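# Carry tube rack from window bench to bookcase middle shelf

## Task

Take the tube rack off the shelved bench beside the window and set it on the middle shelf of the bookcase. When finished, each tube must sit fully seated in the rack. If the rack or any tube touches the floor, the task fails. Open the gripper and back away at the end; the rack must stay put without the robot holding or propping it. The robot must not tip over or finish leaning, or the task fails.

## Robot and tools

ROBOT. A Hello Robot Stretch 3 with a single arm. It has a two-wheel base (0.33 m long, 0.34 m wide), a lift that slides up and down a mast, and a telescoping arm that sticks out to the robot's right side. The base cannot slide sideways, so to shift the gripper forward or back you drive the base. Turning in place pivots about the point between the drive wheels, 0.05 m behind the front edge; with the arm retracted and the wrist folded, the swept circle has radius 0.28 m, and an unfolded level wrist reaches past it.

FRAMES. Base frame: origin on the floor midway between the wheels, x ahead, y to the left, z upward. hand_pose is reported in this frame at the spot where closed fingertips meet; with all wrist joints at zero its x axis is up, y points back along the arm toward the mast, z toward the rear. The odometry frame is the base frame as it was when the scene began. Heading is positive to the left, -3.142 to 3.142, and wheel odometry counts slip as motion.

execute_actions. Argument "actions" is a list holding one action or none (empty just reports state and images). An action may contain:
- "base": exactly one of {"translate_m": d}, a relative drive of d metres from where the base last reported itself (positive forward, -1 to 1), or {"rotate_rad": d}, a relative turn in place of d radians (positive counter-clockwise seen from above, -3.2 to 3.2).
- "joints": a dictionary of absolute targets keyed by joint name: lift_m 0 to 1.1 m (arm height); arm_m 0 to 0.52 m (extension); wrist_yaw_rad -1.345 to 4.42 (0 along the arm, positive toward the front, 3.0 folded over the base); wrist_pitch_rad -1.57 to 0.451 (0 level, negative tips fingers down); wrist_roll_rad -2.911 to 2.911 (0 fingers side by side); gripper_m -0.089 to 0.179 (bigger is wider; actual fingertip gap is about 0.007 less when nearly shut, 0.025 less when fully open, zero under 0.007); head_pan_rad -3.953 to 1.73 (0 forward, positive left, -1.57 looks along the arm); head_tilt_rad -1.53 to 0.419 (negative down).
- "contact_limits": {"arm_m": effort percent 1 to 100}; the arm stops once its effort reaches that value, and the limit also caps its holding force until the next action.
Base and joint motions in one action start together. Joints left out may keep pushing toward earlier targets. "cameras" picks images: head_camera, nav_camera, wrist_camera or all; omitted or null means all, [] means none. Bad keys or values cause the whole call to be rejected with no motion. A single action runs at most 15 s.

wait: {"seconds": 0 to 10}; commands nothing and returns state and images. zoom_image: {"camera", "region": [x0, y0, x1, y1]} in pixels of that camera's newest full image, origin top-left, at most 504 by 504. finished_scene: {"scene": n} ends the current scene for good and reports success; call it only once the rack sits stable on the shelf with the gripper released and withdrawn.

RESULTS. base_status and joint_status tell how each motion ended: done (for the base this means the wheels turned as commanded, even if slipping), off_target (stopped short, possibly still pushing), contact_stop, time_out, torque_fault. After the last three the target is abandoned. Lift and arm contact stops leave that joint slack until commanded again; a slack lift under load can sink. on_its_own lists uncommanded behaviour; "held at" is a target, not a position. motor_effort is percent of maximum, positive toward larger joint values, with the peak in brackets; readings are noisy and biased. A rest effort flagged outside its normal range suggests pushing or carrying. base_tilt gives forward/right lean in degrees. lidar_m: 12 distances in metres, 30-degree sectors, first straight ahead then counter-clockwise (4th left, 7th behind, 10th right), scanning a plane 0.17 m above the floor, range 0.15 to 12, "-" for nothing; it misses glass and thin legs, and the robot's own parts block some sectors. wrist_depth_mm and head_depth_mm are 7x7 grids of median depths (45-1000 and 280-4000 mm). Camera calibration lines give K and T_world_to_cam in the base frame; expect small errors, larger for the wrist camera.

GRIPPING. Close to a gripper_m below the object's width to hold; open at least 0.02 beyond the touch value to let go. Neither the reading nor "done" proves a grasp. Over-squeezing triggers a stall guard that weakens grip; send a different value to re-squeeze.

SPEED. Full speed (0.30 m/s, 1.9 rad/s) only with lift_m under 0.30, arm_m under 0.03, wrist_yaw_rad above 2.54; otherwise 0.10 m/s and 0.63 rad/s. Faster robot motion is better.

CAUTIONS. Fold or unfold the wrist only with lift_m 0.32-0.95, pitch -0.4, roll near 0; once folded the lift may go down to 0.25. If yaw is below -0.4, keep pitch at -0.5 or lower. Pushing the arm against something rigid with the gripper above roughly 0.45 m can tip the robot; a second push after a contact stop is worse. Do not drive while gripping or pressing on something fixed. If the base snags or leans, reverse the last motion in small steps, free the gripper, and lower the lift to about 0.2 if needed. Wrist servos overloaded for seconds go limp for 10 s. Avoid drops, slams and hard pushes; never let the rack or tubes reach the floor; keep tubes seated. Loose objects may occasionally get nudged.

Each tool is called as name([rows], argument=value, ...), one row to a line, values as JSON.

## Session

execute_actions(actions=[])

Scene clock: 0.00 s.
base_odometry: x=+0.000 y=+0.000 heading=+0.000 (m, m, rad; odometry frame)
turned_by_wheels: +0.000 (rad since the last result)
turned_by_imu: +0.000 (rad since the last result)
base_tilt: forward=+0.0 right=+2.8 (deg)
lidar_m: 2.03 1.87 2.22 1.79 2.16 1.56 1.20 1.15 1.33 1.75 1.78 1.92
head_depth_mm: 1918 2790 3008 2963 2930 2897 2545 / 1908 2768 2808 2792 2729 2720 2574 / 1897 2606 2605 2620 2560 2548 2490 / 1889 2476 2480 2464 2439 2265 2195 / 1874 2375 2367 2345 2264 2226 2207 / 1871 2248 2226 2190 2163 2107 2102 / 1851 2153 2125 2099 2047 2007 2005
base_status: not commanded
joint_positions: lift_m=+0.392 arm_m=+0.001 wrist_yaw_rad=+3.132 wrist_pitch_rad=-0.556 wrist_roll_rad=-0.002 gripper_m=+0.037 head_pan_rad=-0.005 head_tilt_rad=-0.017
joint_status: not commanded
motor_effort: left_wheel=+0 right_wheel=+0 lift_m=+22 arm_m=+0 wrist_yaw_rad=+1 wrist_pitch_rad=+4 wrist_roll_rad=+0 gripper_m=+1 head_pan_rad=+0 head_tilt_rad=+2 (%)
hand_pose: x=-0.0192 y=+0.0588 z=+0.3751 quat_wxyz=(+0.198, +0.680, +0.191, +0.680) (m; base frame)
wrist_depth_mm: - - - - - - - / - - - - - - - / - - - - - 981 968 / 820 833 806 822 791 793 798 / 691 688 677 671 680 656 657 / 595 588 585 591 589 572 564 / 516 524 - - 496 502 495
pictures: head_camera (sideways: a quarter turn clockwise sets it upright), nav_camera (sideways: a quarter turn counterclockwise sets it upright), wrist_camera
Images, in order (width x height): head_camera 896x504, nav_camera 672x504, wrist_camera 644x364.

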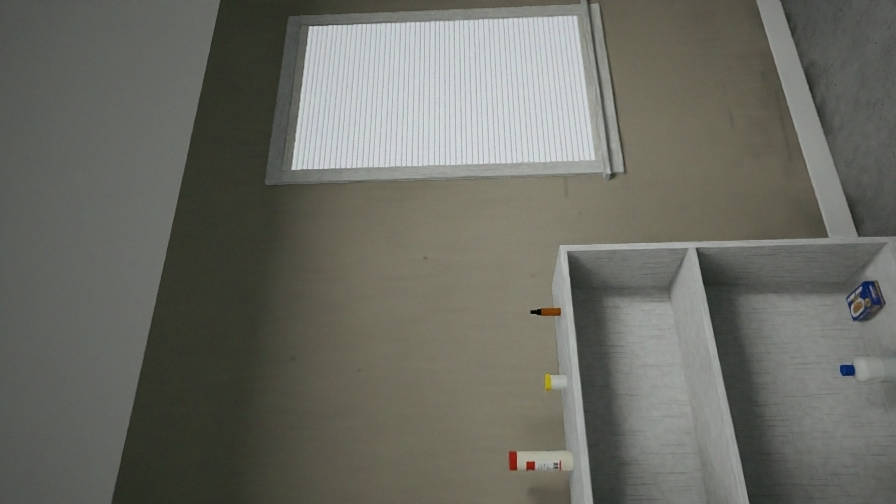

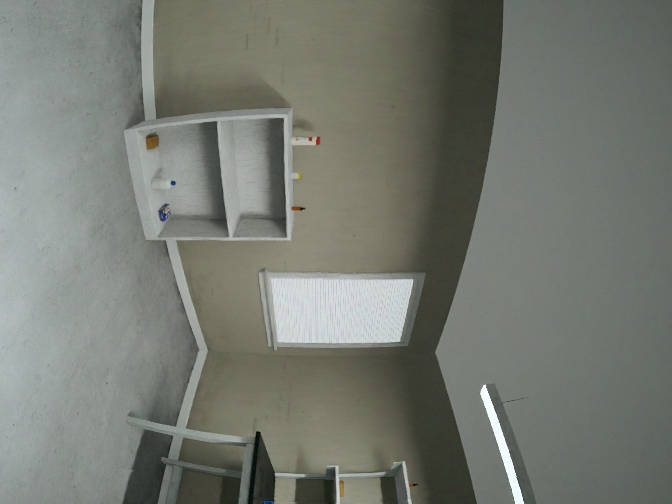

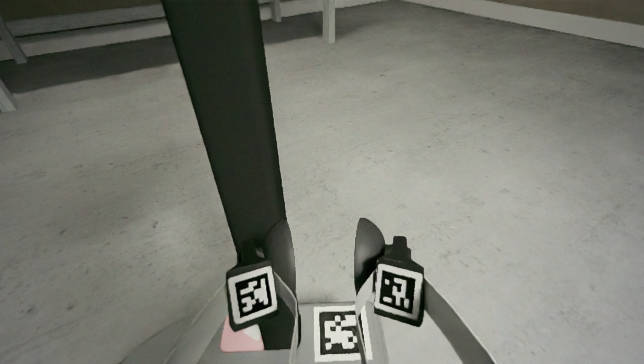

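execute_actions([
  {"joints":{"head_pan_rad":-1.0,"head_tilt_rad":-0.4}},
], cameras=["head_camera","nav_camera"])

Scene clock: 1.20 s.
base_odometry: x=+0.000 y=+0.000 heading=+0.000 (m, m, rad; odometry frame)
turned_by_wheels: +0.000 (rad since the last result)
turned_by_imu: +0.000 (rad since the last result)
base_tilt: forward=-0.1 right=+2.8 (deg)
lidar_m: 2.03 1.87 2.23 1.79 2.16 1.55 1.20 1.15 1.33 1.75 1.77 1.92
head_depth_mm: 2161 2294 2353 2569 2543 1901 1508 / 2170 2295 2307 2602 2466 1913 1515 / 2172 2334 2387 2267 2445 1905 1523 / 2202 2293 2433 2642 2493 1936 1526 / 2219 2340 2404 2673 2639 1946 1536 / 2235 2358 2455 2690 2663 1948 1550 / 2249 2384 2513 2702 2438 1984 1554
base_status: not commanded
joint_positions: lift_m=+0.392 arm_m=+0.001 wrist_yaw_rad=+3.132 wrist_pitch_rad=-0.556 wrist_roll_rad=-0.002 gripper_m=+0.037 head_pan_rad=-0.993 head_tilt_rad=-0.395
joint_status: all done
motor_effort: left_wheel=+1(1) right_wheel=+0(0) lift_m=+22(21) arm_m=+0(1) wrist_yaw_rad=+0(0) wrist_pitch_rad=+4(4) wrist_roll_rad=+0(0) gripper_m=+1(0) head_pan_rad=-3(48) head_tilt_rad=-3(30) (%)
hand_pose: x=-0.0192 y=+0.0588 z=+0.3751 quat_wxyz=(+0.198, +0.680, +0.191, +0.680) (m; base frame)
wrist_depth_mm: - - - - - - - / - - - - - - - / - - - - - 990 994 / 837 823 804 802 809 792 786 / 699 691 676 680 678 659 657 / 588 581 590 593 591 572 560 / 518 527 - - 496 502 499
pictures: head_camera (sideways: a quarter turn clockwise sets it upright), nav_camera (sideways: a quarter turn counterclockwise sets it upright)
camera_calibration (this result's frames):
head_camera: T_world_to_cam=[[-0.168426, 0.340157, -0.925163, 1.22631], [0.813976, 0.577352, 0.064092, -0.0823568], [0.555946, -0.742266, -0.37412, 0.436951], [0, 0, 0, 1]] pos_world=[0.0306582, -0.0452563, 1.30329]
nav_camera: T_world_to_cam=[[0.18849, -0.261463, 0.94663, -1.18628], [-0.856126, -0.516011, 0.0279449, 0.0209121], [0.481165, -0.815702, -0.321108, 0.383196], [0, 0, 0, 1]] pos_world=[0.0571255, 0.0131954, 1.24543]
Images, in order (width x height): head_camera 896x504, nav_camera 672x504.

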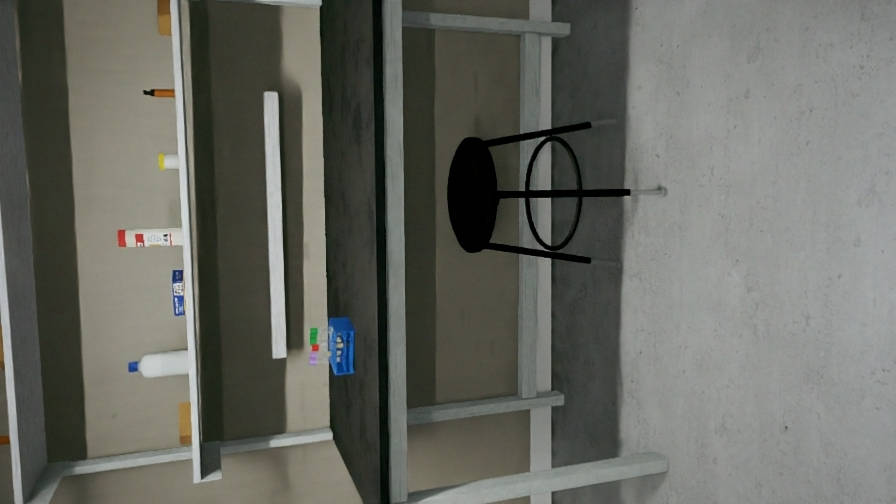

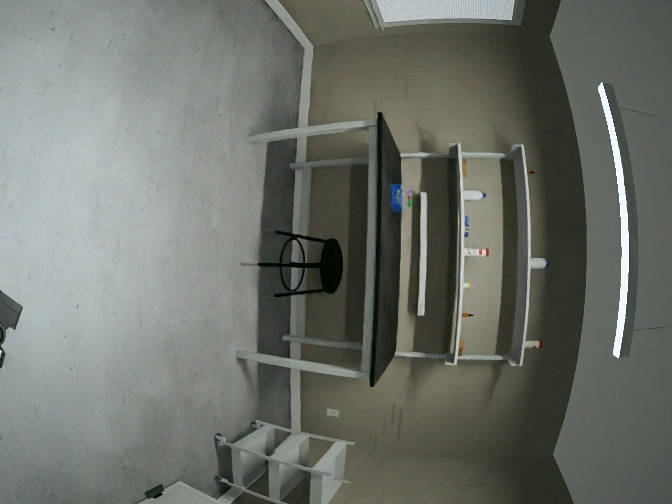

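execute_actions([
  {"base":{"rotate_rad":-0.68},"joints":{"lift_m":0.28}},
], cameras=[])

execute_actions([
  {"base":{"translate_m":1.0}},
], cameras=[])

execute_actions([
  {"base":{"translate_m":0.33}},
], cameras=[])

execute_actions([
  {"base":{"rotate_rad":1.25},"joints":{"head_pan_rad":-1.57,"head_tilt_rad":-0.6}},
], cameras=[])

execute_actions([
  {"joints":{"lift_m":0.94,"wrist_pitch_rad":-0.4}},
], cameras=[])

execute_actions([
  {"joints":{"lift_m":1.05,"wrist_yaw_rad":0,"wrist_pitch_rad":0,"gripper_m":0.17}},
])

Scene clock: 3.93 s.
base_odometry: x=+0.000 y=+0.000 heading=-0.680 (m, m, rad; odometry frame)
turned_by_wheels: -0.680 (rad since the last result)
turned_by_imu: -0.678 (rad since the last result)
base_tilt: forward=+0.0 right=+2.7 (deg)
lidar_m: 1.92 2.11 1.87 2.17 1.79 2.15 1.55 1.26 1.15 1.16 1.47 1.78
head_depth_mm: 1764 1845 1937 2026 1699 1680 1499 / 1949 2060 2157 2212 2343 1903 1513 / 2177 2302 2480 2267 2231 1904 1522 / 2500 2634 2885 2403 2444 1926 1530 / 2542 2686 2838 2975 2617 1938 1534 / 2393 2502 2642 2767 2425 1961 1546 / 2258 2369 2434 2440 2545 1974 1545
base_status: done
joint_positions: lift_m=+0.280 arm_m=+0.001 wrist_yaw_rad=+3.132 wrist_pitch_rad=-0.557 wrist_roll_rad=-0.002 gripper_m=+0.037 head_pan_rad=-0.993 head_tilt_rad=-0.396
joint_status: all done
motor_effort: left_wheel=+4(14) right_wheel=-2(8) lift_m=+16(20) arm_m=+0(1) wrist_yaw_rad=+1(0) wrist_pitch_rad=+4(5) wrist_roll_rad=+0(0) gripper_m=+0(0) head_pan_rad=-3(3) head_tilt_rad=-2(2) (%)
hand_pose: x=-0.0192 y=+0.0586 z=+0.2630 quat_wxyz=(+0.198, +0.680, +0.192, +0.680) (m; base frame)
wrist_depth_mm: - - - - - - - / - - - - - - - / 821 821 - 801 774 768 756 / 658 652 626 632 622 621 608 / 542 536 539 544 527 516 514 / 456 - - - 457 446 443 / - - - - 393 391 387
pictures: none
No camera images: the call's "cameras" was empty. Leave "cameras" out to get every camera's image.

Scene clock: 8.87 s.
base_odometry: x=+0.778 y=-0.629 heading=-0.680 (m, m, rad; odometry frame)
turned_by_wheels: +0.000 (rad since the last result)
turned_by_imu: -0.001 (rad since the last result)
base_tilt: forward=+0.1 right=+2.7 (deg)
lidar_m: 0.92 1.90 1.52 1.61 2.21 2.53 2.55 1.66 1.55 1.49 1.17 0.90
head_depth_mm: 2056 2168 2307 2409 2307 1826 1507 / 1898 2034 2172 1167 2416 1772 1472 / 1778 1878 1991 1165 2251 1918 1521 / 1648 1637 1775 1183 1951 1925 1521 / 1550 1619 1720 1196 950 1807 1489 / 1466 1529 1605 1213 880 1150 1509 / 1393 1437 1501 1228 831 1159 1514
base_status: done
joint_positions: lift_m=+0.280 arm_m=+0.001 wrist_yaw_rad=+3.132 wrist_pitch_rad=-0.558 wrist_roll_rad=-0.002 gripper_m=+0.037 head_pan_rad=-0.993 head_tilt_rad=-0.396
joint_status: not commanded
motor_effort: left_wheel=+4(14) right_wheel=-3(7) lift_m=+17(16) arm_m=-1(0) wrist_yaw_rad=+0(0) wrist_pitch_rad=+5(5) wrist_roll_rad=+0(0) gripper_m=+1(0) head_pan_rad=-3(3) head_tilt_rad=-2(2) (%)
hand_pose: x=-0.0192 y=+0.0586 z=+0.2629 quat_wxyz=(+0.198, +0.680, +0.192, +0.680) (m; base frame)
wrist_depth_mm: - - - - - - - / - - - - - - - / 816 818 - 791 780 773 758 / 650 646 627 633 628 618 616 / 542 528 540 545 526 516 509 / 457 - - - 459 445 440 / - - - - 391 391 388
pictures: none
No camera images: the call's "cameras" was empty. Leave "cameras" out to get every camera's image.

Scene clock: 11.70 s.
base_odometry: x=+1.034 y=-0.836 heading=-0.680 (m, m, rad; odometry frame)
turned_by_wheels: +0.000 (rad since the last result)
turned_by_imu: +0.000 (rad since the last result)
base_tilt: forward=+0.1 right=+2.7 (deg)
lidar_m: 0.64 0.60 1.70 1.43 1.72 2.80 3.41 1.91 1.62 1.10 0.69 0.77
head_depth_mm: 1637 1742 1876 1130 786 1889 1509 / 1496 1570 1721 1148 753 1768 1508 / 1401 1467 1577 1164 760 700 1220 / 1314 1371 1466 1181 766 615 920 / 1233 1290 1350 1199 773 574 924 / 1159 1206 1262 1214 780 576 968 / 1092 1138 1183 1220 788 581 506
base_status: done
joint_positions: lift_m=+0.280 arm_m=+0.001 wrist_yaw_rad=+3.132 wrist_pitch_rad=-0.558 wrist_roll_rad=-0.002 gripper_m=+0.037 head_pan_rad=-0.993 head_tilt_rad=-0.396
joint_status: not commanded
motor_effort: left_wheel=+3(15) right_wheel=-3(7) lift_m=+16(17) arm_m=-1(0) wrist_yaw_rad=+1(0) wrist_pitch_rad=+5(5) wrist_roll_rad=+0(0) gripper_m=+1(1) head_pan_rad=-3(3) head_tilt_rad=-2(2) (%)
hand_pose: x=-0.0192 y=+0.0586 z=+0.2629 quat_wxyz=(+0.198, +0.680, +0.192, +0.680) (m; base frame)
wrist_depth_mm: - - - - - - - / - - - - - - - / 825 811 - 788 782 762 757 / 653 648 634 638 622 616 620 / 541 531 541 546 537 516 508 / 460 - - - 458 441 444 / - - - - 392 389 386
pictures: none
No camera images: the call's "cameras" was empty. Leave "cameras" out to get every camera's image.

Scene clock: 13.70 s.
base_odometry: x=+1.034 y=-0.836 heading=+0.570 (m, m, rad; odometry frame)
turned_by_wheels: +1.250 (rad since the last result)
turned_by_imu: +1.246 (rad since the last result)
base_tilt: forward=+0.0 right=+2.7 (deg)
lidar_m: 1.42 1.59 2.50 2.80 2.20 1.70 1.53 1.10 0.69 1.12 0.60 1.75
head_depth_mm: 1030 1100 1051 725 554 1454 1241 / 1037 1107 1062 731 557 1518 1301 / 1048 1130 1012 739 564 1532 1309 / 1054 1133 1096 746 586 1567 1319 / 1059 1162 1117 755 591 1573 1325 / 1070 1165 1128 763 597 1592 1329 / 1047 1148 1251 771 601 1604 1271
base_status: done
joint_positions: lift_m=+0.280 arm_m=+0.001 wrist_yaw_rad=+3.132 wrist_pitch_rad=-0.558 wrist_roll_rad=-0.002 gripper_m=+0.037 head_pan_rad=-1.563 head_tilt_rad=-0.593
joint_status: all done
motor_effort: left_wheel=-3(11) right_wheel=+2(11) lift_m=+17(17) arm_m=+0(0) wrist_yaw_rad=+0(0) wrist_pitch_rad=+4(5) wrist_roll_rad=+0(0) gripper_m=+0(0) head_pan_rad=-3(41) head_tilt_rad=-4(24) (%)
hand_pose: x=-0.0192 y=+0.0586 z=+0.2629 quat_wxyz=(+0.198, +0.680, +0.192, +0.680) (m; base frame)
wrist_depth_mm: - - - - - - - / - - - - - - - / 826 816 - 792 787 762 753 / 657 642 632 633 618 615 614 / 538 537 539 542 537 518 511 / 459 - - - 460 445 441 / - - - - 391 392 385
pictures: none
No camera images: the call's "cameras" was empty. Leave "cameras" out to get every camera's image.

Scene clock: 20.53 s.
base_odometry: x=+1.034 y=-0.836 heading=+0.570 (m, m, rad; odometry frame)
turned_by_wheels: +0.000 (rad since the last result)
turned_by_imu: +0.001 (rad since the last result)
base_tilt: forward=+0.1 right=+2.7 (deg)
lidar_m: 1.43 1.59 2.50 2.80 2.21 1.70 1.54 1.10 0.69 1.11 0.60 1.75
head_depth_mm: 1032 1096 1049 727 555 1540 - / 1036 1108 1060 733 559 1567 - / 1049 1126 1011 739 564 1558 - / 1052 1130 1099 747 588 1618 - / 1061 1160 1112 754 592 1606 - / 1067 1166 1131 762 595 1588 1331 / 1047 1148 1251 769 601 1604 1275
base_status: not commanded
joint_positions: lift_m=+0.940 arm_m=+0.001 wrist_yaw_rad=+3.132 wrist_pitch_rad=-0.420 wrist_roll_rad=-0.002 gripper_m=+0.037 head_pan_rad=-1.563 head_tilt_rad=-0.593
joint_status: all done
motor_effort: left_wheel=-3(3) right_wheel=+2(3) lift_m=+26(25) arm_m=-1(0) wrist_yaw_rad=+0(1) wrist_pitch_rad=+6(7) wrist_roll_rad=+0(0) gripper_m=+0(0) head_pan_rad=-3(3) head_tilt_rad=-4(3) (%)
hand_pose: x=-0.0190 y=+0.0781 z=+0.9520 quat_wxyz=(+0.151, +0.691, +0.144, +0.692) (m; base frame)
wrist_depth_mm: - - - - - - - / - - - - - - - / - - - - - - - / - - - - - - - / - - - - - - - / - - - - - - - / - - - - - - -
pictures: none
No camera images: the call's "cameras" was empty. Leave "cameras" out to get every camera's image.

Scene clock: 23.10 s.
base_odometry: x=+1.034 y=-0.836 heading=+0.570 (m, m, rad; odometry frame)
turned_by_wheels: +0.000 (rad since the last result)
turned_by_imu: +0.000 (rad since the last result)
base_tilt: forward=+0.0 right=+2.8 (deg)
lidar_m: 1.43 1.59 2.50 2.80 2.20 1.70 1.53 1.10 0.69 1.12 0.60 1.74
head_depth_mm: 1033 1098 - - - - - / 1040 1096 - - - - - / 1051 1114 - - - - 1250 / 1054 1131 1096 772 586 1564 1314 / 1057 1161 1199 750 591 1573 1321 / 1068 1167 1128 763 595 1585 1329 / 1048 1148 1245 770 600 1601 1273
base_status: not commanded
joint_positions: lift_m=+1.050 arm_m=+0.001 wrist_yaw_rad=+0.003 wrist_pitch_rad=-0.022 wrist_roll_rad=-0.002 gripper_m=+0.170 head_pan_rad=-1.563 head_tilt_rad=-0.593
joint_status: all done
motor_effort: left_wheel=-3(3) right_wheel=+2(3) lift_m=+26(25) arm_m=+0(1) wrist_yaw_rad=-3(3) wrist_pitch_rad=+7(7) wrist_roll_rad=+0(0) gripper_m=+0(82) head_pan_rad=-4(3) head_tilt_rad=-4(4) (%)
hand_pose: x=-0.0208 y=-0.4018 z=+1.1587 quat_wxyz=(+0.708, +0.009, -0.706, -0.007) (m; base frame)
wrist_depth_mm: 947 945 958 925 925 906 908 / 963 805 843 852 744 796 853 / - 991 981 968 970 974 951 / - - - - 980 983 962 / - - - - - - 936 / - 687 679 566 652 643 647 / - 482 498 498 485 481 451
pictures: head_camera (sideways: a quarter turn clockwise sets it upright), nav_camera (sideways: a quarter turn counterclockwise sets it upright), wrist_camera
camera_calibration (this result's frames):
head_camera: T_world_to_cam=[[0.04055, 0.552155, -0.832755, 1.10451], [0.996964, 0.0330863, 0.0704838, -0.091777], [0.0664708, -0.833084, -0.549137, 0.667671], [0, 0, 0, 1]] pos_world=[0.00233002, -0.050597, 1.2929]
nav_camera: T_world_to_cam=[[0.0188683, -0.502058, 0.864628, -1.07826], [-0.999172, 0.0217086, 0.0344098, 0.0133762], [-0.0360456, -0.864561, -0.501233, 0.620747], [0, 0, 0, 1]] pos_world=[0.0560852, -0.0049641, 1.24297]
wrist_camera: T_world_to_cam=[[-0.999554, 0.0140187, -0.0263819, 0.0134888], [0.0281182, 0.14308, -0.989312, 1.24569], [-0.0100941, -0.989612, -0.14341, -0.0705414], [0, 0, 0, 1]] pos_world=[-0.0222558, -0.24823, 1.22261]
Images, in order (width x height): head_camera 896x504, nav_camera 672x504, wrist_camera 644x364.

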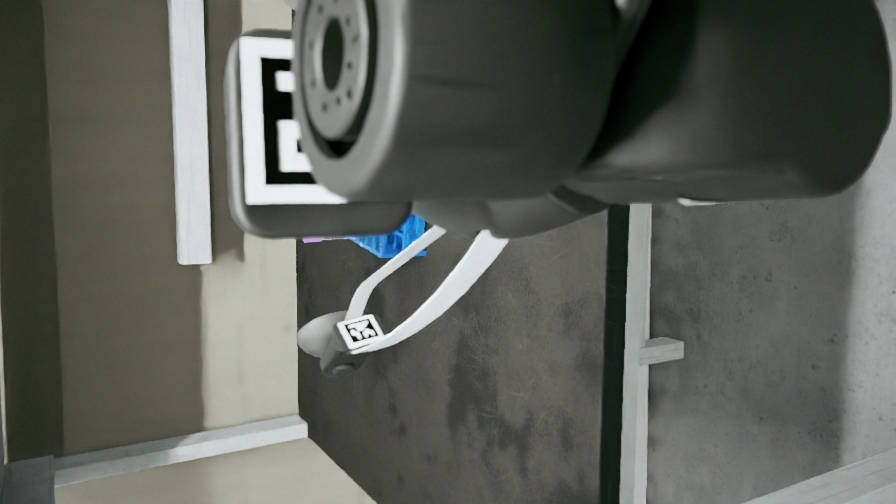

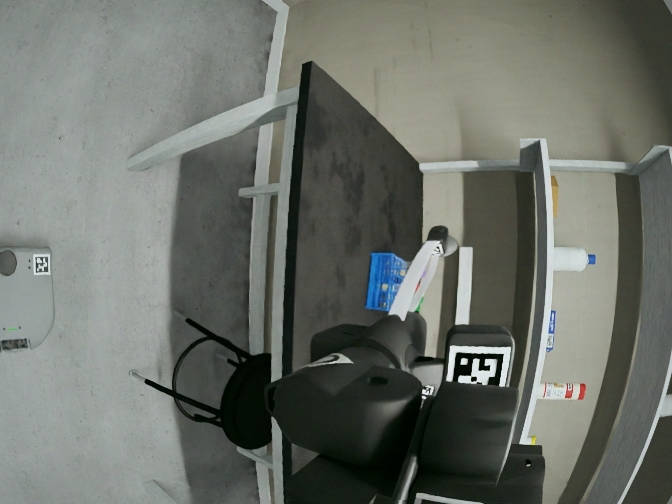

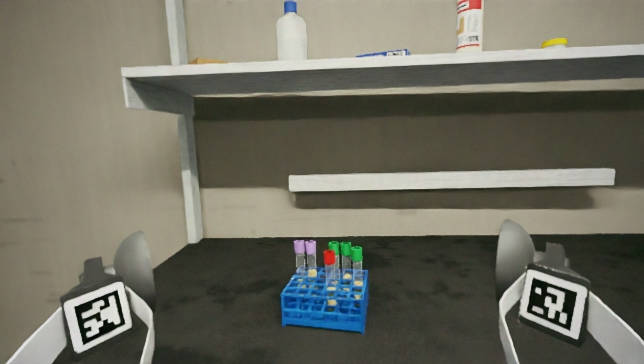

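execute_actions([
  {"joints":{"lift_m":0.81,"arm_m":0.28,"gripper_m":0.179}},
], cameras=["wrist_camera","head_camera"])

Scene clock: 26.50 s.
base_odometry: x=+1.034 y=-0.836 heading=+0.570 (m, m, rad; odometry frame)
turned_by_wheels: +0.000 (rad since the last result)
turned_by_imu: -0.004 (rad since the last result)
base_tilt: forward=-0.1 right=+2.8 (deg)
lidar_m: 1.43 1.59 2.48 3.37 2.22 1.71 1.54 1.10 0.68 1.11 0.60 1.75
head_depth_mm: 1033 1101 1043 787 - 1462 1270 / 1041 1105 1058 807 - 1517 1301 / 1049 1116 1010 - - 1528 1304 / 1054 1134 1026 742 585 1574 1309 / 1064 1157 1104 750 591 1576 1316 / 1065 1162 1125 760 594 1587 1326 / 1037 1148 1241 767 600 1593 1269
base_status: not commanded
joint_positions: lift_m=+0.846 arm_m=+0.280 wrist_yaw_rad=+0.001 wrist_pitch_rad=-0.003 wrist_roll_rad=-0.003 gripper_m=+0.179 head_pan_rad=-1.563 head_tilt_rad=-0.595
joint_status: lift_m contact_stop (moved -0.204 of -0.240); the others done
on_its_own: lift_m is slack since a contact_stop, until your next command for it (your +0.810 is given up)
motor_effort: left_wheel=-1(14) right_wheel=+1(4) lift_m=+21(27) arm_m=+2(8) wrist_yaw_rad=-1(4) wrist_pitch_rad=+1(20) wrist_roll_rad=+0(4) gripper_m=+1(47) head_pan_rad=-3(4) head_tilt_rad=-2(4) (%)
hand_pose: x=-0.0213 y=-0.6808 z=+0.9595 quat_wxyz=(+0.708, +0.002, -0.706, -0.001) (m; base frame)
wrist_depth_mm: 685 682 683 676 671 679 670 / 705 697 696 687 679 686 677 / 729 708 700 622 691 688 693 / 735 735 730 720 711 712 703 / 414 402 251 236 297 373 345 / 275 249 217 209 216 232 242 / - 177 179 176 173 172 161
pictures: head_camera (sideways: a quarter turn clockwise sets it upright), wrist_camera
camera_calibration (this result's frames):
head_camera: T_world_to_cam=[[0.0406452, 0.553628, -0.831771, 1.10322], [0.996971, 0.0327689, 0.0705289, -0.0918356], [0.0663031, -0.832119, -0.55062, 0.6696], [0, 0, 0, 1]] pos_world=[0.00232016, -0.0505802, 1.2928]
wrist_camera: T_world_to_cam=[[-0.99955, 0.0153077, -0.0258104, 0.0120141], [0.027515, 0.124259, -0.991868, 1.07812], [-0.0119761, -0.992132, -0.124624, -0.395013], [0, 0, 0, 1]] pos_world=[-0.0223865, -0.526055, 1.02044]
Images, in order (width x height): head_camera 896x504, wrist_camera 644x364.

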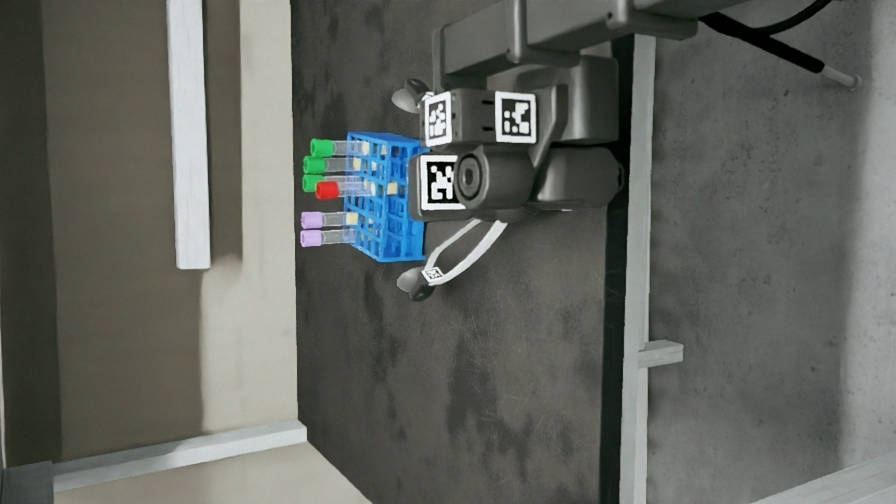

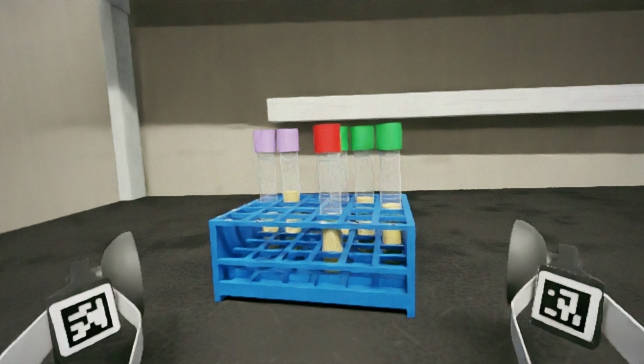

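execute_actions([
  {"joints":{"lift_m":0.875,"wrist_pitch_rad":-0.3}},
], cameras=[])

execute_actions([
  {"joints":{"arm_m":0.40}},
], cameras=["wrist_camera","head_camera"])

Scene clock: 27.70 s.
base_odometry: x=+1.034 y=-0.836 heading=+0.570 (m, m, rad; odometry frame)
turned_by_wheels: +0.000 (rad since the last result)
turned_by_imu: +0.000 (rad since the last result)
base_tilt: forward=+0.0 right=+2.9 (deg)
lidar_m: 1.43 1.59 2.48 3.37 2.21 1.71 1.53 1.10 0.68 1.11 0.61 1.75
head_depth_mm: 1034 1099 1044 - 533 1462 1270 / 1043 1109 1056 - 535 1511 1297 / 1049 1113 1012 - 543 1535 1305 / 1049 1136 1023 776 585 1569 1313 / 1061 1161 1108 753 591 1573 1327 / 1067 1168 1121 758 595 1586 1325 / 1036 1146 1241 770 600 1598 1271
base_status: not commanded
joint_positions: lift_m=+0.875 arm_m=+0.280 wrist_yaw_rad=+0.001 wrist_pitch_rad=-0.249 wrist_roll_rad=-0.003 gripper_m=+0.179 head_pan_rad=-1.563 head_tilt_rad=-0.595
joint_status: wrist_pitch_rad off_target (ended at -0.249, target -0.300); the others done
motor_effort: left_wheel=+0(1) right_wheel=+0(1) lift_m=+23(25) arm_m=+0(2) wrist_yaw_rad=-1(1) wrist_pitch_rad=-15(20) wrist_roll_rad=+1(0) gripper_m=+0(1) head_pan_rad=-3(3) head_tilt_rad=-2(3) (%)
hand_pose: x=-0.0213 y=-0.6674 z=+0.9272 quat_wxyz=(+0.703, +0.088, -0.700, -0.088) (m; base frame)
wrist_depth_mm: 650 634 635 575 563 555 563 / 683 670 677 676 670 671 668 / 717 578 557 275 507 496 472 / 329 323 238 231 257 296 291 / 227 225 219 210 203 217 209 / 182 171 169 167 166 164 169 / - 137 138 136 135 134 128
pictures: none
No camera images: the call's "cameras" was empty. Leave "cameras" out to get every camera's image.

Scene clock: 29.83 s.
base_odometry: x=+1.034 y=-0.836 heading=+0.570 (m, m, rad; odometry frame)
turned_by_wheels: +0.000 (rad since the last result)
turned_by_imu: +0.000 (rad since the last result)
base_tilt: forward=+0.0 right=+2.6 (deg)
lidar_m: 1.43 1.59 2.49 3.38 2.21 1.71 1.54 1.10 0.69 1.11 0.60 1.75
head_depth_mm: 1034 1102 1075 - 534 1502 1274 / 1043 1104 1197 669 557 1508 1298 / 1049 1117 1155 - 581 1527 1309 / 1055 1133 1085 716 585 1572 1313 / 1062 1163 1113 753 591 1572 1318 / 1072 1168 1121 760 595 1583 1335 / 1038 1143 1242 771 600 1610 1274
base_status: not commanded
joint_positions: lift_m=+0.875 arm_m=+0.399 wrist_yaw_rad=+0.000 wrist_pitch_rad=-0.253 wrist_roll_rad=-0.003 gripper_m=+0.179 head_pan_rad=-1.563 head_tilt_rad=-0.595
joint_status: all done
motor_effort: left_wheel=-1(1) right_wheel=+1(1) lift_m=+21(23) arm_m=+5(3) wrist_yaw_rad=+0(1) wrist_pitch_rad=-14(15) wrist_roll_rad=+1(1) gripper_m=+0(1) head_pan_rad=-3(3) head_tilt_rad=-2(2) (%)
hand_pose: x=-0.0214 y=-0.7863 z=+0.9264 quat_wxyz=(+0.703, +0.090, -0.700, -0.089) (m; base frame)
wrist_depth_mm: 504 538 528 452 449 446 531 / 533 565 555 102 136 553 558 / 592 569 551 519 509 490 473 / 329 321 168 166 151 273 288 / 226 121 122 115 119 121 208 / 182 122 135 122 111 84 168 / - 130 119 111 117 97 128
pictures: head_camera (sideways: a quarter turn clockwise sets it upright), wrist_camera
camera_calibration (this result's frames):
head_camera: T_world_to_cam=[[0.0406453, 0.553629, -0.831771, 1.10322], [0.996971, 0.0327688, 0.0705289, -0.0918356], [0.066303, -0.832119, -0.55062, 0.6696], [0, 0, 0, 1]] pos_world=[0.00232015, -0.0505802, 1.2928]
wrist_camera: T_world_to_cam=[[-0.999538, 0.0218763, -0.0210883, 0.0133906], [0.0276287, 0.365473, -0.930412, 1.19114], [-0.0126468, -0.930565, -0.365909, -0.231892], [0, 0, 0, 1]] pos_world=[-0.022458, -0.651414, 1.02369]
Images, in order (width x height): head_camera 896x504, wrist_camera 644x364.

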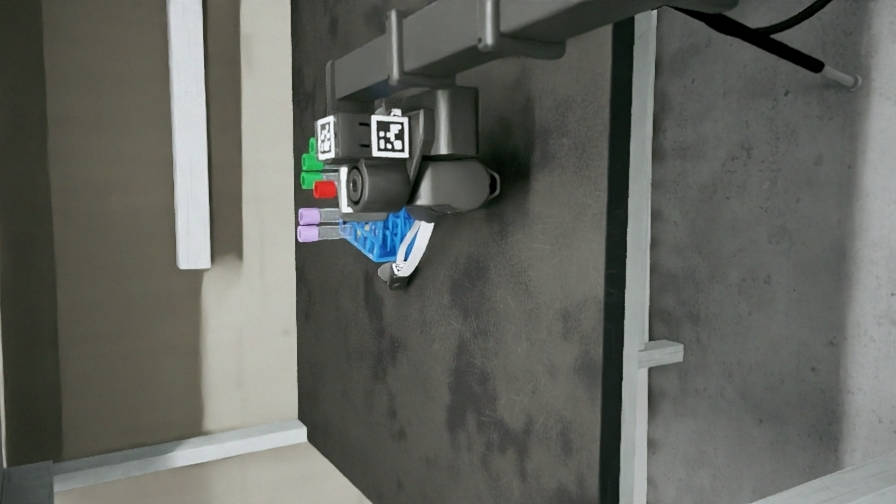

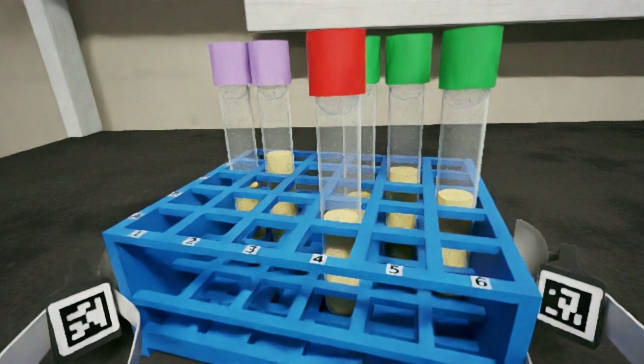

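Tips drag on the table; raise slightly and go deeper.

execute_actions([
  {"joints":{"arm_m":0.435,"lift_m":0.885,"wrist_pitch_rad":-0.25}},
], cameras=[])

execute_actions([
  {"joints":{"gripper_m":0.09}},
], cameras=[])

execute_actions([
  {"joints":{"lift_m":0.95}},
], cameras=["wrist_camera","head_camera"])

Scene clock: 31.27 s.
base_odometry: x=+1.034 y=-0.836 heading=+0.570 (m, m, rad; odometry frame)
turned_by_wheels: +0.000 (rad since the last result)
turned_by_imu: +0.000 (rad since the last result)
base_tilt: forward=+0.1 right=+2.9 (deg)
lidar_m: 1.43 1.59 2.49 3.38 2.22 1.70 1.53 1.10 0.68 1.11 0.60 1.75
head_depth_mm: 1035 1101 1109 - 536 1465 1269 / 1042 1109 1205 695 556 1508 1302 / 1048 1114 1205 676 580 1529 1304 / 1053 1138 1086 744 585 1571 1307 / 1056 1161 1103 753 591 1576 1325 / 1065 1164 1120 759 594 1586 1323 / 1034 1142 1240 767 599 1599 1268
base_status: not commanded
joint_positions: lift_m=+0.885 arm_m=+0.435 wrist_yaw_rad=+0.000 wrist_pitch_rad=-0.268 wrist_roll_rad=-0.003 gripper_m=+0.179 head_pan_rad=-1.563 head_tilt_rad=-0.595
joint_status: all done
motor_effort: left_wheel=+0(1) right_wheel=+1(1) lift_m=+26(27) arm_m=+2(13) wrist_yaw_rad=+0(0) wrist_pitch_rad=+5(13) wrist_roll_rad=+0(1) gripper_m=+0(0) head_pan_rad=-3(3) head_tilt_rad=-2(3) (%)
hand_pose: x=-0.0214 y=-0.8204 z=+0.9325 quat_wxyz=(+0.702, +0.095, -0.699, -0.094) (m; base frame)
wrist_depth_mm: 470 502 501 422 419 414 496 / 506 537 514 87 118 88 522 / 507 551 527 453 490 426 458 / 325 320 175 164 172 276 291 / 230 128 131 120 126 111 212 / 187 124 119 101 116 94 174 / - 132 117 109 75 83 133
pictures: none
No camera images: the call's "cameras" was empty. Leave "cameras" out to get every camera's image.

Scene clock: 32.63 s.
base_odometry: x=+1.034 y=-0.836 heading=+0.570 (m, m, rad; odometry frame)
turned_by_wheels: +0.000 (rad since the last result)
turned_by_imu: +0.000 (rad since the last result)
base_tilt: forward=-0.1 right=+2.6 (deg)
lidar_m: 1.42 1.59 2.49 3.37 2.22 1.70 1.54 1.10 0.68 1.11 0.60 1.75
head_depth_mm: 1033 1097 1106 - 537 1463 1270 / 1036 1106 1202 695 556 1512 1302 / 1044 1115 1202 676 581 1538 1304 / 1047 1135 1089 743 585 1568 1314 / 1056 1159 1108 753 589 1576 1316 / 1063 1166 1122 760 594 1589 1327 / 1036 1143 1241 767 600 1600 1271
base_status: not commanded
joint_positions: lift_m=+0.885 arm_m=+0.435 wrist_yaw_rad=-0.001 wrist_pitch_rad=-0.266 wrist_roll_rad=+0.001 gripper_m=+0.092 head_pan_rad=-1.563 head_tilt_rad=-0.595
joint_status: all done
motor_effort: left_wheel=-1(1) right_wheel=+1(1) lift_m=+26(26) arm_m=+2(2) wrist_yaw_rad=+1(2) wrist_pitch_rad=+5(5) wrist_roll_rad=-2(2) gripper_m=-32(99) head_pan_rad=-3(3) head_tilt_rad=-2(2) (%)
hand_pose: x=-0.0217 y=-0.8205 z=+0.9328 quat_wxyz=(+0.701, +0.094, -0.701, -0.095) (m; base frame)
wrist_depth_mm: 471 502 503 419 419 414 498 / 495 534 519 88 118 89 526 / 505 549 553 459 488 427 458 / 334 323 177 165 177 293 290 / 234 130 147 120 126 120 212 / 188 128 100 113 113 95 170 / - 134 118 115 75 107 133
pictures: none
No camera images: the call's "cameras" was empty. Leave "cameras" out to get every camera's image.

Scene clock: 34.07 s.
base_odometry: x=+1.034 y=-0.836 heading=+0.570 (m, m, rad; odometry frame)
turned_by_wheels: +0.000 (rad since the last result)
turned_by_imu: +0.000 (rad since the last result)
base_tilt: forward=-0.1 right=+2.9 (deg)
lidar_m: 1.43 1.59 2.48 3.36 2.21 1.70 1.53 1.10 0.69 1.11 0.60 1.75
head_depth_mm: 1035 1093 - 690 551 1458 1262 / 1036 1094 - 727 556 1514 1302 / 1048 1106 - 734 578 1528 1303 / 1052 1136 1027 743 585 1567 1319 / 1059 1152 1103 752 590 1573 1316 / 1065 1165 1125 757 595 1588 1329 / 1039 1148 1239 766 600 1602 1275
base_status: not commanded
joint_positions: lift_m=+0.950 arm_m=+0.435 wrist_yaw_rad=-0.001 wrist_pitch_rad=-0.289 wrist_roll_rad=+0.002 gripper_m=+0.099 head_pan_rad=-1.563 head_tilt_rad=-0.595
joint_status: all done
on_its_own: gripper_m is held at +0.097, not at your +0.090, by its stall guard, which is still easing
motor_effort: left_wheel=-1(1) right_wheel=+1(1) lift_m=+27(26) arm_m=+2(2) wrist_yaw_rad=+1(2) wrist_pitch_rad=+12(12) wrist_roll_rad=-2(2) gripper_m=-30(33) head_pan_rad=-4(3) head_tilt_rad=-2(2) (%)
hand_pose: x=-0.0217 y=-0.8184 z=+0.9922 quat_wxyz=(+0.699, +0.102, -0.700, -0.103) (m; base frame)
wrist_depth_mm: 470 507 500 487 431 428 425 / 495 535 533 441 437 521 530 / 542 571 565 188 156 561 564 / 489 463 458 447 434 426 419 / 341 142 136 139 123 300 310 / 276 129 152 120 121 73 252 / - 128 118 109 111 110 199
pictures: head_camera (sideways: a quarter turn clockwise sets it upright), wrist_camera
camera_calibration (this result's frames):
head_camera: T_world_to_cam=[[0.0406451, 0.553629, -0.831771, 1.10322], [0.996971, 0.0327691, 0.0705289, -0.0918356], [0.0663032, -0.832119, -0.55062, 0.6696], [0, 0, 0, 1]] pos_world=[0.00232017, -0.0505802, 1.2928]
wrist_camera: T_world_to_cam=[[-0.999386, 0.0250141, -0.0245474, 0.0212196], [0.0324992, 0.399282, -0.916252, 1.2778], [-0.0131178, -0.916487, -0.39985, -0.192532], [0, 0, 0, 1]] pos_world=[-0.0228467, -0.687189, 1.09433]
Images, in order (width x height): head_camera 896x504, wrist_camera 644x364.

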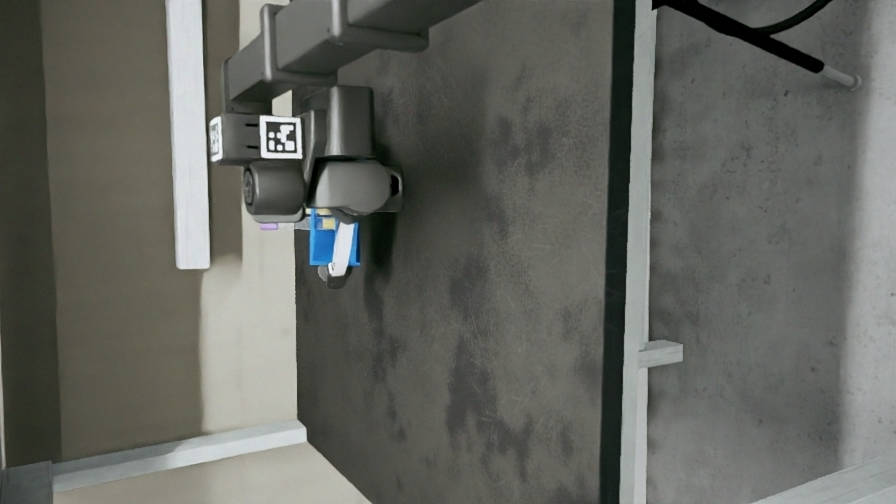

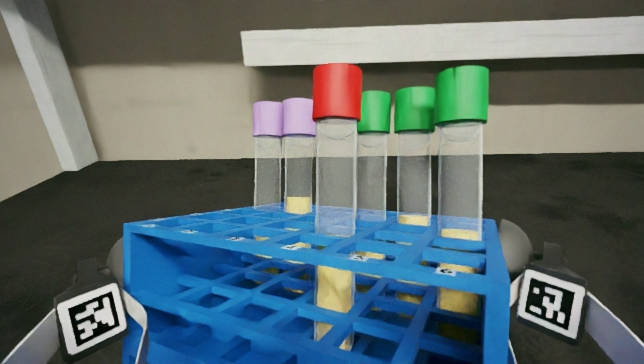

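execute_actions([
  {"joints":{"lift_m":0.885}},
], cameras=[])

execute_actions([
  {"joints":{"gripper_m":0.179}},
], cameras=[])

execute_actions([
  {"joints":{"arm_m":0.47}},
], cameras=["wrist_camera","head_camera"])

Scene clock: 35.67 s.
base_odometry: x=+1.034 y=-0.836 heading=+0.570 (m, m, rad; odometry frame)
turned_by_wheels: +0.000 (rad since the last result)
turned_by_imu: +0.000 (rad since the last result)
base_tilt: forward=+0.0 right=+2.8 (deg)
lidar_m: 1.42 1.59 2.49 3.37 2.22 1.70 1.54 1.10 0.69 1.11 0.61 1.75
head_depth_mm: 1032 1096 1112 - 535 1462 1269 / 1043 1106 1201 696 556 1509 1296 / 1046 1114 1207 677 580 1535 1306 / 1052 1140 1090 740 585 1568 1317 / 1058 1156 1101 754 589 1575 1317 / 1066 1169 1121 759 596 1591 1320 / 1035 1144 1240 768 598 1605 1276
base_status: not commanded
joint_positions: lift_m=+0.885 arm_m=+0.435 wrist_yaw_rad=-0.001 wrist_pitch_rad=-0.262 wrist_roll_rad=+0.003 gripper_m=+0.105 head_pan_rad=-1.563 head_tilt_rad=-0.595
joint_status: all done
on_its_own: gripper_m is held at +0.104, not at your +0.090, by its stall guard, which is still easing
motor_effort: left_wheel=-1(1) right_wheel=+1(1) lift_m=+17(29) arm_m=+1(1) wrist_yaw_rad=+1(2) wrist_pitch_rad=+4(12) wrist_roll_rad=-3(3) gripper_m=-26(30) head_pan_rad=-3(3) head_tilt_rad=-3(3) (%)
hand_pose: x=-0.0217 y=-0.8210 z=+0.9344 quat_wxyz=(+0.700, +0.092, -0.702, -0.093) (m; base frame)
wrist_depth_mm: 472 500 506 425 417 416 494 / 493 533 517 94 120 95 524 / 501 547 551 471 504 486 470 / 341 333 183 170 164 299 295 / 238 132 127 119 122 120 214 / 191 129 126 99 115 88 172 / - 137 118 115 96 85 135
pictures: none
No camera images: the call's "cameras" was empty. Leave "cameras" out to get every camera's image.

Scene clock: 36.90 s.
base_odometry: x=+1.034 y=-0.836 heading=+0.570 (m, m, rad; odometry frame)
turned_by_wheels: +0.000 (rad since the last result)
turned_by_imu: +0.000 (rad since the last result)
base_tilt: forward=+0.1 right=+2.8 (deg)
lidar_m: 1.42 1.59 2.48 3.36 2.21 1.70 1.54 1.10 0.69 1.11 0.60 1.75
head_depth_mm: 1035 1101 1110 - 535 1456 1264 / 1041 1106 1202 695 556 1518 1305 / 1047 1117 1206 674 581 1527 1305 / 1055 1133 1088 741 584 1569 1316 / 1057 1158 1105 750 591 1577 1321 / 1065 1164 1123 759 594 1596 1327 / 1035 1144 1240 766 599 1601 1271
base_status: not commanded
joint_positions: lift_m=+0.885 arm_m=+0.435 wrist_yaw_rad=+0.000 wrist_pitch_rad=-0.266 wrist_roll_rad=+0.003 gripper_m=+0.179 head_pan_rad=-1.563 head_tilt_rad=-0.595
joint_status: all done
motor_effort: left_wheel=-1(1) right_wheel=+1(1) lift_m=+17(17) arm_m=+2(2) wrist_yaw_rad=+0(2) wrist_pitch_rad=+5(5) wrist_roll_rad=-3(3) gripper_m=+1(84) head_pan_rad=-3(3) head_tilt_rad=-3(3) (%)
hand_pose: x=-0.0216 y=-0.8206 z=+0.9333 quat_wxyz=(+0.700, +0.094, -0.701, -0.094) (m; base frame)
wrist_depth_mm: 473 506 500 420 417 421 495 / 493 526 523 92 126 93 525 / 501 548 548 458 499 431 457 / 333 326 179 169 174 294 289 / 234 130 132 122 121 117 213 / 186 127 126 98 98 92 173 / - 135 119 116 79 75 133
pictures: none
No camera images: the call's "cameras" was empty. Leave "cameras" out to get every camera's image.

Scene clock: 38.20 s.
base_odometry: x=+1.034 y=-0.836 heading=+0.570 (m, m, rad; odometry frame)
turned_by_wheels: +0.000 (rad since the last result)
turned_by_imu: +0.000 (rad since the last result)
base_tilt: forward=+0.0 right=+2.7 (deg)
lidar_m: 1.43 1.59 2.48 3.36 2.22 1.71 1.53 1.10 0.69 1.11 0.60 1.75
head_depth_mm: 1035 1100 1110 - 536 1462 1262 / 1038 1106 1199 699 557 1514 1306 / 1046 1114 1208 703 580 1530 1309 / 1053 1136 1093 744 585 1571 1310 / 1059 1158 1106 751 590 1575 1322 / 1063 1166 1121 760 594 1593 1330 / 1037 1143 1238 768 599 1599 1274
base_status: not commanded
joint_positions: lift_m=+0.885 arm_m=+0.470 wrist_yaw_rad=+0.000 wrist_pitch_rad=-0.268 wrist_roll_rad=+0.003 gripper_m=+0.179 head_pan_rad=-1.563 head_tilt_rad=-0.595
joint_status: all done
motor_effort: left_wheel=-1(1) right_wheel=+1(1) lift_m=+16(17) arm_m=+3(2) wrist_yaw_rad=+1(1) wrist_pitch_rad=+5(5) wrist_roll_rad=-3(3) gripper_m=+0(1) head_pan_rad=-4(3) head_tilt_rad=-2(2) (%)
hand_pose: x=-0.0216 y=-0.8554 z=+0.9329 quat_wxyz=(+0.700, +0.094, -0.701, -0.095) (m; base frame)
wrist_depth_mm: 468 473 467 391 388 406 468 / 471 503 491 85 114 83 493 / 471 519 518 448 517 423 454 / 330 321 177 162 262 292 289 / 233 129 130 121 126 114 211 / 188 125 100 99 93 95 173 / - 128 118 98 108 94 133
pictures: head_camera (sideways: a quarter turn clockwise sets it upright), wrist_camera
camera_calibration (this result's frames):
head_camera: T_world_to_cam=[[0.0406451, 0.553629, -0.831771, 1.10322], [0.996971, 0.0327691, 0.0705289, -0.0918356], [0.0663032, -0.832119, -0.55062, 0.6696], [0, 0, 0, 1]] pos_world=[0.00232017, -0.0505802, 1.2928]
wrist_camera: T_world_to_cam=[[-0.999367, 0.024167, -0.0260917, 0.0215491], [0.0333161, 0.379463, -0.924607, 1.22916], [-0.0124441, -0.924891, -0.380028, -0.275773], [0, 0, 0, 1]] pos_world=[-0.0228471, -0.722002, 1.03225]
Images, in order (width x height): head_camera 896x504, wrist_camera 644x364.

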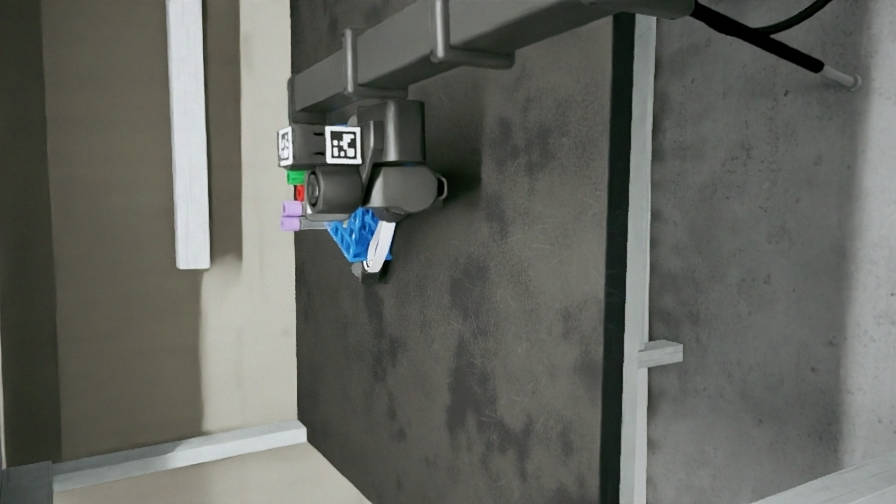

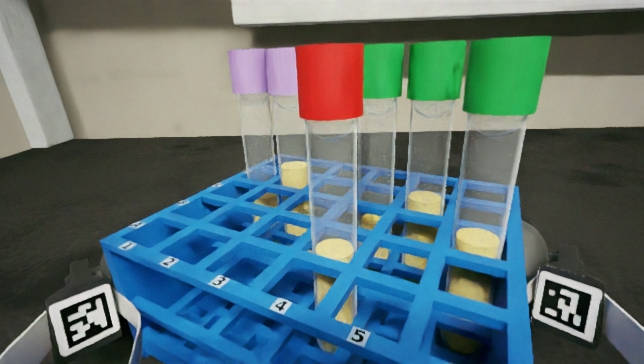

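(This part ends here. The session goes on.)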